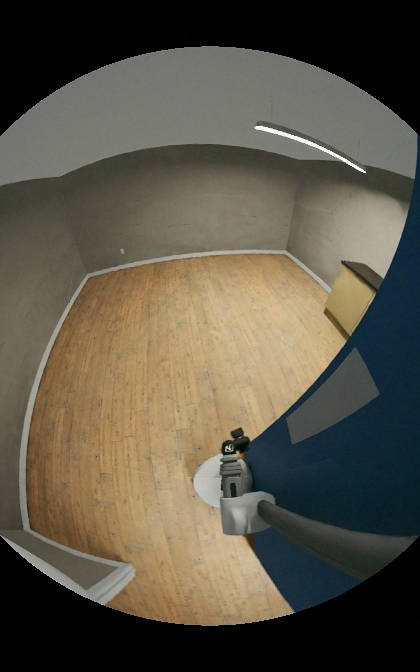

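Emit:
{"op": "execute_actions", "data": {
  "actions": [
    {"r2":{"base":{"rotate_rad":0.07},"joints":{"wrist_yaw_rad":0.6}},"r1":{"base":{"rotate_rad":1.55},"pace":"slow"}}
  ],
  "cameras": []
}}

Emit:
{"op": "execute_actions", "data": {
  "actions": [
    {"r2":{"base":{"strafe_m":0.45},"pace":"fast"}}
  ],
  "cameras": ["r2_head_left_camera","r2_head_right_camera","r1_head_camera"]
}}

Scene clock: 337.43 s.
r1.base_odometry: x=+0.125 y=+0.499 heading=+0.039 (m, m, rad; r1's odometry frame)
r1.turned_by_wheels: +1.549 (rad since the last result)
r1.turned_by_imu: +1.532 (rad since the last result)
r1.base_tilt: forward=-0.2 right=+0.7 (deg)
r1.lidar_m: 0.44 1.73 1.35 1.22 1.16 1.56 1.49 1.55 2.09 2.86 2.92 0.45
r1.base_status: done
r1.joint_positions: lift_m=+0.830 arm_m=+0.031 wrist_yaw_rad=+0.000 wrist_pitch_rad=+0.004 wrist_roll_rad=-0.014 gripper_m=+0.061
r1.joint_status: not commanded
r1.motor_effort: lift_m=+26(26) arm_m=-8(8) wrist_yaw_rad=+2(3) wrist_pitch_rad=-12(12) wrist_roll_rad=+1(1) gripper_m=-29(28) wheel_0=-4(6) wheel_1=-5(5) wheel_2=-3(6) (%)
r1.hand_pose: x=+0.4908 y=-0.0874 z=+1.0068 quat_wxyz=(+1.000, -0.007, +0.002, +0.000) (m; r1's base frame)
r1.wrist_depth_mm: 1863 - - - - - - / 1863 - - - - - - / 1983 - - - - - - / 1808 - - - 207 - - / 1921 - 229 229 211 - - / 1808 183 198 231 206 176 - / 1808 - 216 - 185 - -
r2.base_odometry: x=-1.945 y=+1.709 heading=+2.126 (m, m, rad; r2's odometry frame)
r2.turned_by_wheels: +0.069 (rad since the last result)
r2.turned_by_imu: +0.072 (rad since the last result)
r2.base_tilt: forward=-0.2 right=+0.4 (deg)
r2.lidar_m: 3.82 3.27 2.25 2.10 1.18 1.16 0.60 0.26 0.25 - 0.25 0.30
r2.base_status: done
r2.joint_positions: lift_m=+0.500 arm_m=+0.019 wrist_yaw_rad=+0.599 wrist_pitch_rad=+1.570 wrist_roll_rad=+0.006 gripper_m=+0.000
r2.joint_status: all done
r2.motor_effort: lift_m=+18(18) arm_m=+3(3) wrist_yaw_rad=-2(3) wrist_pitch_rad=+0(1) wrist_roll_rad=+0(1) gripper_m=-6(7) wheel_0=+3(5) wheel_1=-11(15) wheel_2=-8(11) (%)
r2.hand_pose: x=+0.2398 y=-0.0721 z=+0.3897 quat_wxyz=(+0.676, -0.207, +0.676, +0.207) (m; r2's base frame)
r2.wrist_depth_mm: 597 603 603 603 615 609 615 / 609 615 603 615 615 615 615 / 609 609 609 615 615 615 615 / 615 615 615 609 615 621 615 / 399 399 399 621 615 621 627 / 402 399 187 205 421 627 615 / 399 399 402 110 375 621 627
pictures: none
No camera images: the call's "cameras" was empty. Leave "cameras" out to get every camera's image.

Scene clock: 339.70 s.
r1.base_odometry: x=+0.125 y=+0.499 heading=+0.039 (m, m, rad; r1's odometry frame)
r1.turned_by_wheels: +0.000 (rad since the last result)
r1.turned_by_imu: -0.001 (rad since the last result)
r1.base_tilt: forward=-0.2 right=+0.6 (deg)
r1.lidar_m: 0.45 1.74 1.34 1.22 1.15 1.54 1.51 1.56 2.08 2.85 2.90 0.48
r1.base_status: not commanded
r1.joint_positions: lift_m=+0.830 arm_m=+0.031 wrist_yaw_rad=+0.000 wrist_pitch_rad=+0.004 wrist_roll_rad=-0.014 gripper_m=+0.061
r1.joint_status: not commanded
r1.motor_effort: lift_m=+26(26) arm_m=-8(8) wrist_yaw_rad=+4(4) wrist_pitch_rad=-11(11) wrist_roll_rad=+0(1) gripper_m=-30(28) wheel_0=-4(4) wheel_1=-5(5) wheel_2=-3(3) (%)
r1.hand_pose: x=+0.4908 y=-0.0874 z=+1.0068 quat_wxyz=(+1.000, -0.007, +0.002, +0.000) (m; r1's base frame)
r1.wrist_depth_mm: 1921 - - - - - - / 1863 - - - - - - / 1921 - - - - - - / 1863 - - - 208 - - / 1921 - 230 230 210 - - / 1863 182 198 232 207 177 - / 1808 - 216 - 186 - -
r2.base_odometry: x=-2.328 y=+1.471 heading=+2.126 (m, m, rad; r2's odometry frame)
r2.turned_by_wheels: +0.000 (rad since the last result)
r2.turned_by_imu: +0.001 (rad since the last result)
r2.base_tilt: forward=-0.2 right=+0.4 (deg)
r2.lidar_m: 3.79 2.59 1.75 1.63 1.22 0.90 1.88 0.62 0.25 0.25 2.54 4.02
r2.base_status: done
r2.joint_positions: lift_m=+0.500 arm_m=+0.019 wrist_yaw_rad=+0.600 wrist_pitch_rad=+1.570 wrist_roll_rad=+0.006 gripper_m=+0.000
r2.joint_status: not commanded
r2.motor_effort: lift_m=+18(18) arm_m=+3(3) wrist_yaw_rad=+0(1) wrist_pitch_rad=+0(0) wrist_roll_rad=+0(0) gripper_m=-4(8) wheel_0=+9(14) wheel_1=-7(13) wheel_2=-5(8) (%)
r2.hand_pose: x=+0.2399 y=-0.0720 z=+0.3897 quat_wxyz=(+0.676, -0.207, +0.676, +0.207) (m; r2's base frame)
r2.wrist_depth_mm: 603 609 603 609 603 603 609 / 597 609 609 609 615 609 621 / 609 615 615 615 615 621 615 / 609 615 609 615 615 615 615 / 399 399 402 615 615 621 627 / 399 402 187 204 615 634 621 / 402 402 402 110 615 634 621
pictures: r1_head_camera, r2_head_left_camera, r2_head_right_camera
Images, in order (width x height): r1_head_camera 420x560, r2_head_left_camera 420x672, r2_head_right_camera 420x672.

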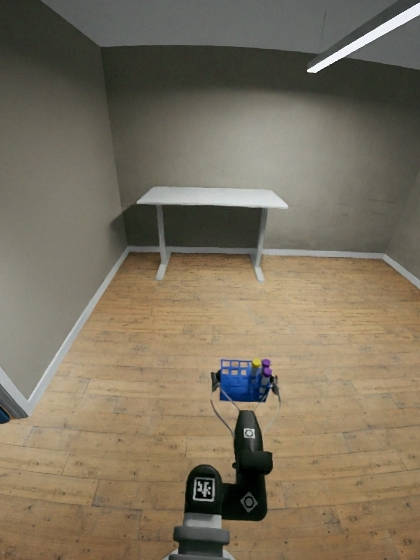

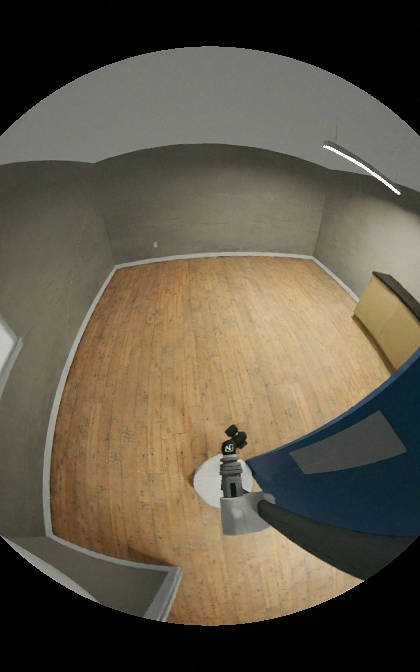

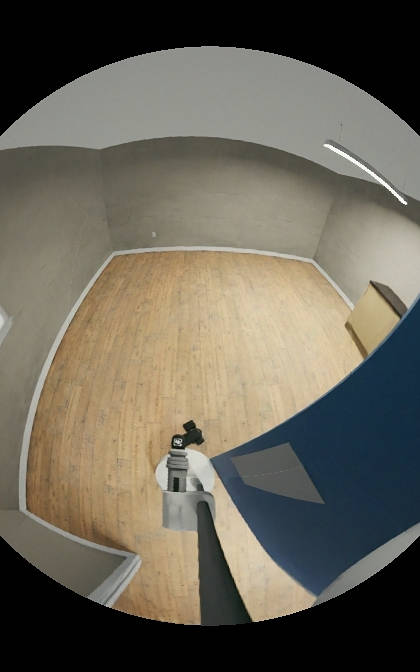

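Emit:
{"op": "execute_actions", "data": {
  "actions": [
    {"r2":{"base":{"translate_m":-1.3},"pace":"fast"},"r1":{"base":{"translate_m":1.3}}}
  ],
  "cameras": ["r2_head_camera","r1_head_camera"]
}}

Scene clock: 349.13 s.
r1.base_odometry: x=+1.424 y=+0.551 heading=+0.040 (m, m, rad; r1's odometry frame)
r1.turned_by_wheels: +0.000 (rad since the last result)
r1.turned_by_imu: -0.007 (rad since the last result)
r1.base_tilt: forward=-0.1 right=+0.6 (deg)
r1.lidar_m: 0.44 1.14 1.28 1.21 1.24 1.24 2.82 2.90 2.95 2.77 2.84 0.46
r1.base_status: done
r1.joint_positions: lift_m=+0.830 arm_m=+0.031 wrist_yaw_rad=+0.000 wrist_pitch_rad=+0.004 wrist_roll_rad=-0.014 gripper_m=+0.061
r1.joint_status: not commanded
r1.motor_effort: lift_m=+26(26) arm_m=-8(8) wrist_yaw_rad=+3(3) wrist_pitch_rad=-11(11) wrist_roll_rad=+0(0) gripper_m=-28(29) wheel_0=+0(6) wheel_1=+2(5) wheel_2=+1(16) (%)
r1.hand_pose: x=+0.4908 y=-0.0874 z=+1.0068 quat_wxyz=(+1.000, -0.007, +0.002, +0.000) (m; r1's base frame)
r1.wrist_depth_mm: 1618 1618 1618 1618 1576 1618 1661 / 1618 1661 1618 1661 1661 1661 1661 / 1661 1661 1661 1661 1618 1661 1708 / 1661 1661 1661 1708 208 1661 1756 / 1661 1661 230 229 210 1756 1661 / 1708 182 198 232 207 177 1708 / 1708 1756 216 - 186 1708 1756
r2.base_odometry: x=-1.643 y=+0.366 heading=+2.125 (m, m, rad; r2's odometry frame)
r2.turned_by_wheels: +0.000 (rad since the last result)
r2.turned_by_imu: +0.048 (rad since the last result)
r2.base_tilt: forward=-0.2 right=+0.4 (deg)
r2.lidar_m: 0.43 0.45 0.50 1.23 1.69 2.28 3.75 3.80 1.26 1.55 0.64 0.44
r2.base_status: done
r2.joint_positions: lift_m=+0.500 arm_m=+0.020 wrist_yaw_rad=+0.600 wrist_pitch_rad=+1.570 wrist_roll_rad=+0.006 gripper_m=+0.000
r2.joint_status: not commanded
r2.motor_effort: lift_m=+18(18) arm_m=-2(12) wrist_yaw_rad=-2(100) wrist_pitch_rad=+0(100) wrist_roll_rad=+1(35) gripper_m=-6(13) wheel_0=+0(17) wheel_1=-2(14) wheel_2=-2(34) (%)
r2.hand_pose: x=+0.2409 y=-0.0720 z=+0.3897 quat_wxyz=(+0.676, -0.207, +0.676, +0.207) (m; r2's base frame)
r2.wrist_depth_mm: 603 603 603 488 357 278 237 / 597 615 615 609 477 345 282 / 609 603 615 615 615 455 345 / 609 615 615 615 609 627 462 / 399 399 407 615 621 609 621 / 399 399 187 204 615 621 627 / 399 402 399 110 615 621 627
pictures: r1_head_camera, r2_head_camera
Images, in order (width x height): r1_head_camera 420x560, r2_head_camera 420x560.

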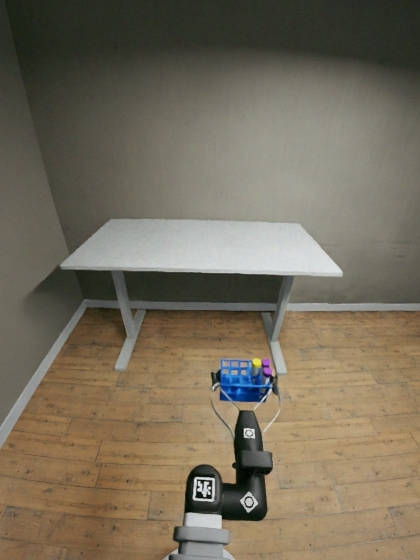

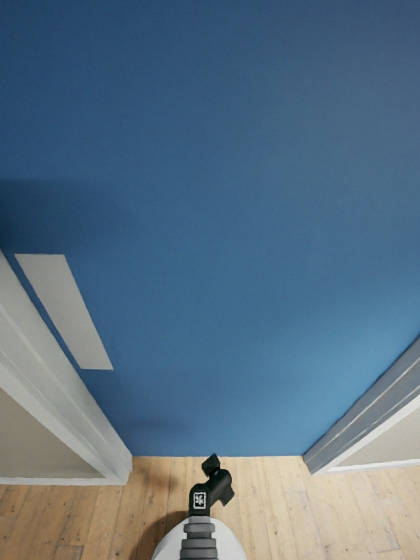

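Emit:
{"op": "execute_actions", "data": {
  "actions": [
    {"r2":{"base":{"translate_m":-0.4}},"r1":{"base":{"translate_m":0.65},"joints":{"lift_m":0.68}}}
  ],
  "cameras": ["r2_head_camera"]
}}

Emit:
{"op": "execute_actions", "data": {
  "actions": [
    {"r1":{"joints":{"arm_m":0.42},"pace":"slow"}}
  ],
  "cameras": ["r1_head_camera","r1_wrist_camera"]
}}

Scene clock: 354.93 s.
r1.base_odometry: x=+2.073 y=+0.576 heading=+0.040 (m, m, rad; r1's odometry frame)
r1.turned_by_wheels: +0.000 (rad since the last result)
r1.turned_by_imu: -0.004 (rad since the last result)
r1.base_tilt: forward=-0.2 right=+0.6 (deg)
r1.lidar_m: 0.45 0.49 0.64 1.24 1.29 1.69 1.68 3.57 2.90 2.72 0.70 0.45
r1.base_status: done
r1.joint_positions: lift_m=+0.680 arm_m=+0.031 wrist_yaw_rad=+0.000 wrist_pitch_rad=+0.004 wrist_roll_rad=-0.014 gripper_m=+0.061
r1.joint_status: all done
r1.motor_effort: lift_m=+17(23) arm_m=-8(8) wrist_yaw_rad=+3(2) wrist_pitch_rad=-13(10) wrist_roll_rad=+1(0) gripper_m=-28(29) wheel_0=+0(6) wheel_1=+1(7) wheel_2=+1(8) (%)
r1.hand_pose: x=+0.4908 y=-0.0874 z=+0.8576 quat_wxyz=(+1.000, -0.007, +0.002, +0.000) (m; r1's base frame)
r1.wrist_depth_mm: 976 991 991 991 1008 1008 1008 / 976 1008 1025 1008 1025 991 1025 / 224 223 224 224 224 224 252 / 535 539 1025 1025 208 1042 603 / 1025 1042 231 229 211 1060 627 / 1042 183 198 232 207 177 597 / 1042 1025 217 - 185 1060 1078
r2.base_odometry: x=-1.432 y=+0.026 heading=+2.125 (m, m, rad; r2's odometry frame)
r2.turned_by_wheels: +0.000 (rad since the last result)
r2.turned_by_imu: +0.003 (rad since the last result)
r2.base_tilt: forward=-0.1 right=+0.3 (deg)
r2.lidar_m: 0.81 0.82 1.02 1.62 1.67 2.28 3.29 3.39 1.68 1.69 1.08 0.86
r2.base_status: done
r2.joint_positions: lift_m=+0.500 arm_m=+0.020 wrist_yaw_rad=+0.600 wrist_pitch_rad=+1.570 wrist_roll_rad=+0.006 gripper_m=+0.000
r2.joint_status: not commanded
r2.motor_effort: lift_m=+18(18) arm_m=-2(2) wrist_yaw_rad=-2(3) wrist_pitch_rad=+0(1) wrist_roll_rad=+1(1) gripper_m=-4(3) wheel_0=-2(5) wheel_1=-3(8) wheel_2=+0(7) (%)
r2.hand_pose: x=+0.2409 y=-0.0720 z=+0.3897 quat_wxyz=(+0.676, -0.207, +0.676, +0.207) (m; r2's base frame)
r2.wrist_depth_mm: 603 597 609 597 615 615 609 / 603 609 609 597 615 615 615 / 615 615 615 615 609 609 615 / 609 615 609 615 615 615 615 / 399 399 407 609 615 615 615 / 399 402 187 204 621 621 627 / 402 402 402 110 621 621 634
pictures: r2_head_camera
Images, in order (width x height): r2_head_camera 420x560.

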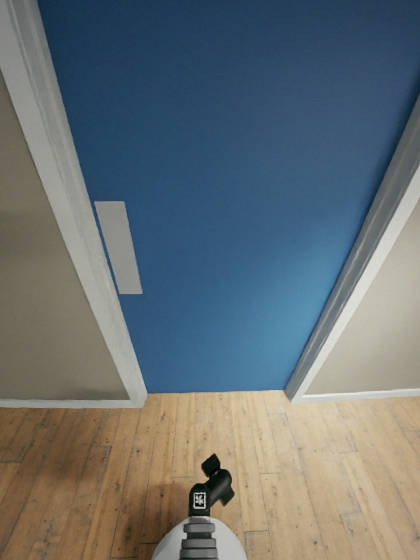

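Scene clock: 358.40 s.
r1.base_odometry: x=+2.073 y=+0.576 heading=+0.040 (m, m, rad; r1's odometry frame)
r1.turned_by_wheels: +0.000 (rad since the last result)
r1.turned_by_imu: +0.018 (rad since the last result)
r1.base_tilt: forward=-0.2 right=+0.7 (deg)
r1.lidar_m: 0.48 0.48 0.66 1.23 1.28 1.67 1.67 3.58 2.89 2.75 0.69 0.50
r1.base_status: not commanded
r1.joint_positions: lift_m=+0.680 arm_m=+0.257 wrist_yaw_rad=-0.005 wrist_pitch_rad=-0.003 wrist_roll_rad=-0.014 gripper_m=+0.061
r1.joint_status: arm_m contact_stop (moved +0.225 of +0.389)
r1.on_its_own: arm_m is slack since a contact_stop (your +0.420 is given up); wrist_yaw_rad is at rest, and its effort (+18) is outside its rest range (-13 to +13)
r1.motor_effort: lift_m=+21(21) arm_m=+0(23) wrist_yaw_rad=+18(50) wrist_pitch_rad=+9(41) wrist_roll_rad=+4(9) gripper_m=-28(30) wheel_0=+2(3) wheel_1=+2(6) wheel_2=-6(15) (%)
r1.hand_pose: x=+0.7157 y=-0.0890 z=+0.8590 quat_wxyz=(+1.000, -0.007, -0.001, -0.003) (m; r1's base frame)
r1.wrist_depth_mm: - - - - - - - / - - - - - - - / 155 169 163 180 195 208 271 / 319 319 317 315 208 315 314 / 798 798 230 229 211 809 820 / 831 183 198 232 206 177 842 / 820 831 216 - 183 820 842
r2.base_odometry: x=-1.432 y=+0.026 heading=+2.125 (m, m, rad; r2's odometry frame)
r2.turned_by_wheels: +0.000 (rad since the last result)
r2.turned_by_imu: +0.001 (rad since the last result)
r2.base_tilt: forward=-0.2 right=+0.4 (deg)
r2.lidar_m: 0.80 0.83 1.03 1.63 1.69 2.27 3.31 3.38 1.70 1.69 1.10 0.87
r2.base_status: not commanded
r2.joint_positions: lift_m=+0.500 arm_m=+0.020 wrist_yaw_rad=+0.600 wrist_pitch_rad=+1.570 wrist_roll_rad=+0.006 gripper_m=+0.000
r2.joint_status: not commanded
r2.motor_effort: lift_m=+18(18) arm_m=-2(2) wrist_yaw_rad=-2(3) wrist_pitch_rad=+0(0) wrist_roll_rad=+1(1) gripper_m=-6(7) wheel_0=-2(2) wheel_1=-3(3) wheel_2=+0(0) (%)
r2.hand_pose: x=+0.2409 y=-0.0720 z=+0.3897 quat_wxyz=(+0.676, -0.207, +0.676, +0.207) (m; r2's base frame)
r2.wrist_depth_mm: 609 609 609 609 609 615 609 / 603 609 609 609 615 603 609 / 609 609 609 609 615 609 603 / 597 615 609 615 615 621 621 / 397 397 407 615 615 615 621 / 399 399 187 204 615 621 621 / 402 402 404 110 615 615 627
pictures: r1_head_camera, r1_wrist_camera
Images, in order (width x height): r1_head_camera 420x560, r1_wrist_camera 616x392.

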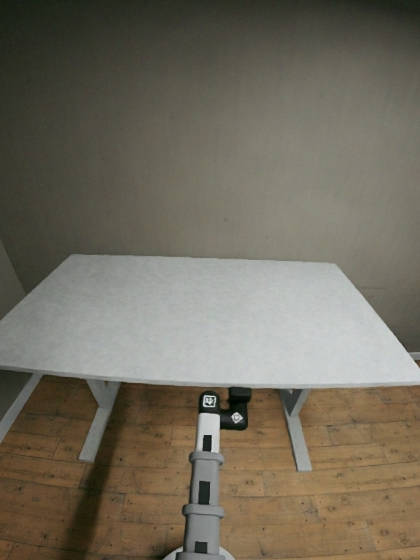

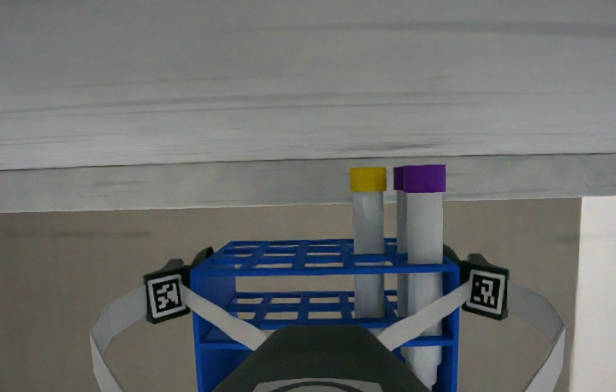

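Emit:
{"op": "execute_actions", "data": {
  "actions": [
    {"r1":{"joints":{"arm_m":0.02},"pace":"slow"}}
  ],
  "cameras": ["r1_wrist_camera","r1_head_camera"]
}}

Scene clock: 363.20 s.
r1.base_odometry: x=+2.073 y=+0.576 heading=+0.040 (m, m, rad; r1's odometry frame)
r1.turned_by_wheels: +0.000 (rad since the last result)
r1.turned_by_imu: -0.002 (rad since the last result)
r1.base_tilt: forward=-0.1 right=+0.6 (deg)
r1.lidar_m: 0.42 0.48 0.68 1.23 1.28 1.69 1.66 3.58 2.88 2.75 0.72 0.45
r1.base_status: not commanded
r1.joint_positions: lift_m=+0.680 arm_m=+0.021 wrist_yaw_rad=+0.000 wrist_pitch_rad=+0.003 wrist_roll_rad=-0.014 gripper_m=+0.061
r1.joint_status: all done
r1.motor_effort: lift_m=+21(21) arm_m=-8(5) wrist_yaw_rad=+4(18) wrist_pitch_rad=-12(9) wrist_roll_rad=+0(0) gripper_m=-30(27) wheel_0=+1(2) wheel_1=+2(2) wheel_2=-2(5) (%)
r1.hand_pose: x=+0.4808 y=-0.0875 z=+0.8572 quat_wxyz=(+1.000, -0.007, +0.002, +0.000) (m; r1's base frame)
r1.wrist_depth_mm: 1008 1025 1008 1025 1025 1025 1008 / 1008 1025 1025 1042 1025 1042 1042 / 237 236 236 236 235 234 258 / 554 1025 1025 1025 208 1060 634 / 1025 1042 230 229 211 1042 1042 / 1060 183 198 232 207 177 627 / 1078 1078 217 - 183 1060 1060
r2.base_odometry: x=-1.432 y=+0.026 heading=+2.125 (m, m, rad; r2's odometry frame)
r2.turned_by_wheels: +0.000 (rad since the last result)
r2.turned_by_imu: +0.002 (rad since the last result)
r2.base_tilt: forward=-0.2 right=+0.3 (deg)
r2.lidar_m: 0.82 0.81 1.03 1.62 1.70 2.26 3.31 3.38 1.68 1.70 1.10 0.87
r2.base_status: not commanded
r2.joint_positions: lift_m=+0.500 arm_m=+0.020 wrist_yaw_rad=+0.600 wrist_pitch_rad=+1.570 wrist_roll_rad=+0.006 gripper_m=+0.000
r2.joint_status: not commanded
r2.motor_effort: lift_m=+18(18) arm_m=-2(2) wrist_yaw_rad=-1(3) wrist_pitch_rad=+0(1) wrist_roll_rad=+1(1) gripper_m=-4(7) wheel_0=-2(2) wheel_1=-4(4) wheel_2=+0(0) (%)
r2.hand_pose: x=+0.2409 y=-0.0720 z=+0.3897 quat_wxyz=(+0.676, -0.207, +0.676, +0.207) (m; r2's base frame)
r2.wrist_depth_mm: 603 597 609 615 603 615 609 / 603 609 615 615 615 615 621 / 609 603 609 603 615 609 615 / 609 609 609 609 609 615 615 / 399 399 402 615 621 615 621 / 397 399 187 204 621 615 621 / 404 399 399 110 621 627 627
pictures: r1_head_camera, r1_wrist_camera
Images, in order (width x height): r1_head_camera 420x560, r1_wrist_camera 616x392.

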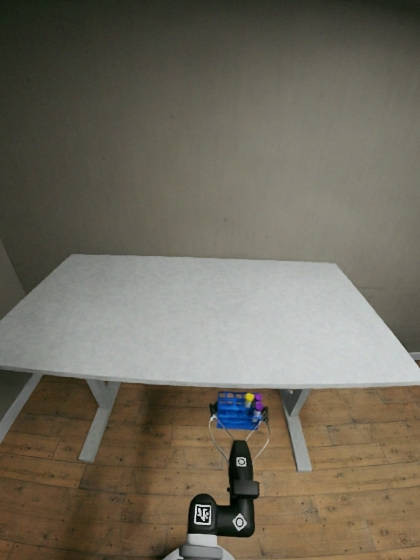

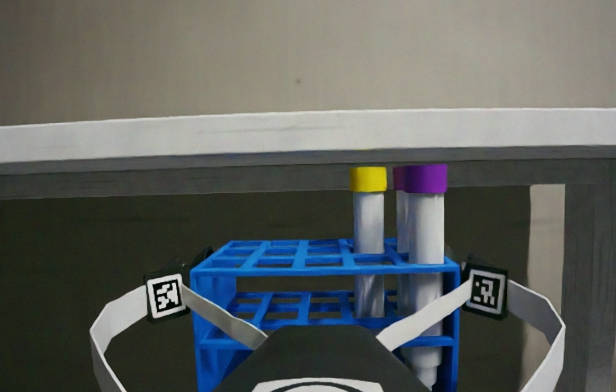

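Emit:
{"op": "execute_actions", "data": {
  "actions": [
    {"r1":{"base":{"translate_m":-0.12},"pace":"slow"}}
  ],
  "cameras": []
}}

Emit:
{"op": "execute_actions", "data": {
  "actions": [
    {"r1":{"joints":{"lift_m":0.89}}}
  ],
  "cameras": ["r1_wrist_camera"]
}}

Scene clock: 366.90 s.
r1.base_odometry: x=+1.953 y=+0.572 heading=+0.040 (m, m, rad; r1's odometry frame)
r1.turned_by_wheels: +0.000 (rad since the last result)
r1.turned_by_imu: -0.001 (rad since the last result)
r1.base_tilt: forward=-0.1 right=+0.6 (deg)
r1.lidar_m: 0.45 0.62 0.82 1.23 1.28 1.57 1.57 3.45 2.90 2.75 0.88 0.47
r1.base_status: done
r1.joint_positions: lift_m=+0.680 arm_m=+0.021 wrist_yaw_rad=+0.000 wrist_pitch_rad=+0.003 wrist_roll_rad=-0.014 gripper_m=+0.061
r1.joint_status: not commanded
r1.motor_effort: lift_m=+21(21) arm_m=-8(8) wrist_yaw_rad=+3(3) wrist_pitch_rad=-11(9) wrist_roll_rad=-1(0) gripper_m=-29(28) wheel_0=-2(6) wheel_1=-3(6) wheel_2=+3(7) (%)
r1.hand_pose: x=+0.4808 y=-0.0875 z=+0.8572 quat_wxyz=(+1.000, -0.007, +0.002, +0.000) (m; r1's base frame)
r1.wrist_depth_mm: 1118 1118 1160 1138 1160 1138 1098 / 1118 1118 1138 1138 1138 1098 1160 / 1118 357 368 462 574 351 351 / 1138 1160 1138 1160 208 1160 707 / 1160 1160 229 230 210 1160 715 / 1182 182 198 231 206 177 707 / 1182 1160 216 - 184 1182 1160
r2.base_odometry: x=-1.432 y=+0.026 heading=+2.125 (m, m, rad; r2's odometry frame)
r2.turned_by_wheels: +0.000 (rad since the last result)
r2.turned_by_imu: +0.001 (rad since the last result)
r2.base_tilt: forward=-0.2 right=+0.3 (deg)
r2.lidar_m: 0.80 0.81 1.03 1.62 1.70 2.29 3.29 3.37 1.57 1.57 1.08 0.85
r2.base_status: not commanded
r2.joint_positions: lift_m=+0.500 arm_m=+0.020 wrist_yaw_rad=+0.600 wrist_pitch_rad=+1.570 wrist_roll_rad=+0.006 gripper_m=+0.000
r2.joint_status: not commanded
r2.motor_effort: lift_m=+18(18) arm_m=-2(3) wrist_yaw_rad=-1(3) wrist_pitch_rad=-1(0) wrist_roll_rad=+1(1) gripper_m=-5(5) wheel_0=-2(2) wheel_1=-4(4) wheel_2=+0(0) (%)
r2.hand_pose: x=+0.2409 y=-0.0720 z=+0.3897 quat_wxyz=(+0.676, -0.207, +0.676, +0.207) (m; r2's base frame)
r2.wrist_depth_mm: 597 609 597 609 615 615 615 / 609 615 609 609 609 615 609 / 609 609 609 609 615 609 615 / 609 609 615 615 621 621 627 / 399 402 404 615 627 621 627 / 399 399 187 204 615 627 615 / 399 399 399 110 621 621 627
pictures: none
No camera images: the call's "cameras" was empty. Leave "cameras" out to get every camera's image.

Scene clock: 368.87 s.
r1.base_odometry: x=+1.953 y=+0.572 heading=+0.040 (m, m, rad; r1's odometry frame)
r1.turned_by_wheels: +0.000 (rad since the last result)
r1.turned_by_imu: -0.001 (rad since the last result)
r1.base_tilt: forward=-0.1 right=+0.6 (deg)
r1.lidar_m: 0.42 0.60 0.83 1.23 1.28 1.57 1.55 3.44 2.90 2.76 0.88 0.46
r1.base_status: not commanded
r1.joint_positions: lift_m=+0.890 arm_m=+0.021 wrist_yaw_rad=+0.000 wrist_pitch_rad=+0.003 wrist_roll_rad=-0.014 gripper_m=+0.061
r1.joint_status: all done
r1.motor_effort: lift_m=+27(29) arm_m=-8(8) wrist_yaw_rad=+6(3) wrist_pitch_rad=-12(11) wrist_roll_rad=+1(1) gripper_m=-28(29) wheel_0=-2(2) wheel_1=-3(3) wheel_2=+3(3) (%)
r1.hand_pose: x=+0.4808 y=-0.0875 z=+1.0667 quat_wxyz=(+1.000, -0.007, +0.002, +0.000) (m; r1's base frame)
r1.wrist_depth_mm: 1118 1118 1118 1098 1118 1138 1118 / 1160 1118 1118 1138 1118 1138 1160 / 1138 1160 1160 1160 1138 1138 1160 / 1160 1138 1160 1182 209 1138 1160 / 878 904 230 229 211 759 750 / 496 183 198 232 208 176 427 / 379 368 216 - 183 364 364
r2.base_odometry: x=-1.432 y=+0.026 heading=+2.125 (m, m, rad; r2's odometry frame)
r2.turned_by_wheels: +0.000 (rad since the last result)
r2.turned_by_imu: +0.001 (rad since the last result)
r2.base_tilt: forward=-0.2 right=+0.4 (deg)
r2.lidar_m: 0.81 0.82 1.02 1.62 1.69 2.27 3.31 3.36 1.56 1.57 1.08 0.86
r2.base_status: not commanded
r2.joint_positions: lift_m=+0.500 arm_m=+0.020 wrist_yaw_rad=+0.600 wrist_pitch_rad=+1.570 wrist_roll_rad=+0.006 gripper_m=+0.000
r2.joint_status: not commanded
r2.motor_effort: lift_m=+18(18) arm_m=-2(2) wrist_yaw_rad=-4(4) wrist_pitch_rad=+0(0) wrist_roll_rad=+1(1) gripper_m=-6(5) wheel_0=-2(2) wheel_1=-3(4) wheel_2=+0(1) (%)
r2.hand_pose: x=+0.2409 y=-0.0720 z=+0.3897 quat_wxyz=(+0.676, -0.207, +0.676, +0.207) (m; r2's base frame)
r2.wrist_depth_mm: 609 609 609 609 609 615 615 / 609 609 615 609 615 609 609 / 609 603 609 609 603 615 615 / 609 609 615 621 615 609 615 / 399 399 404 615 615 621 621 / 399 399 187 204 621 615 627 / 399 399 399 110 615 621 627
pictures: r1_wrist_camera
Images, in order (width x height): r1_wrist_camera 616x392.

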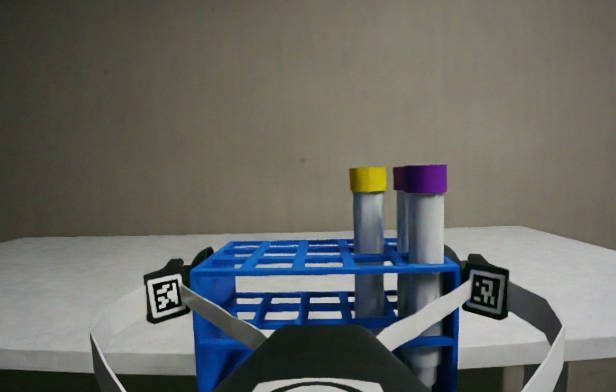

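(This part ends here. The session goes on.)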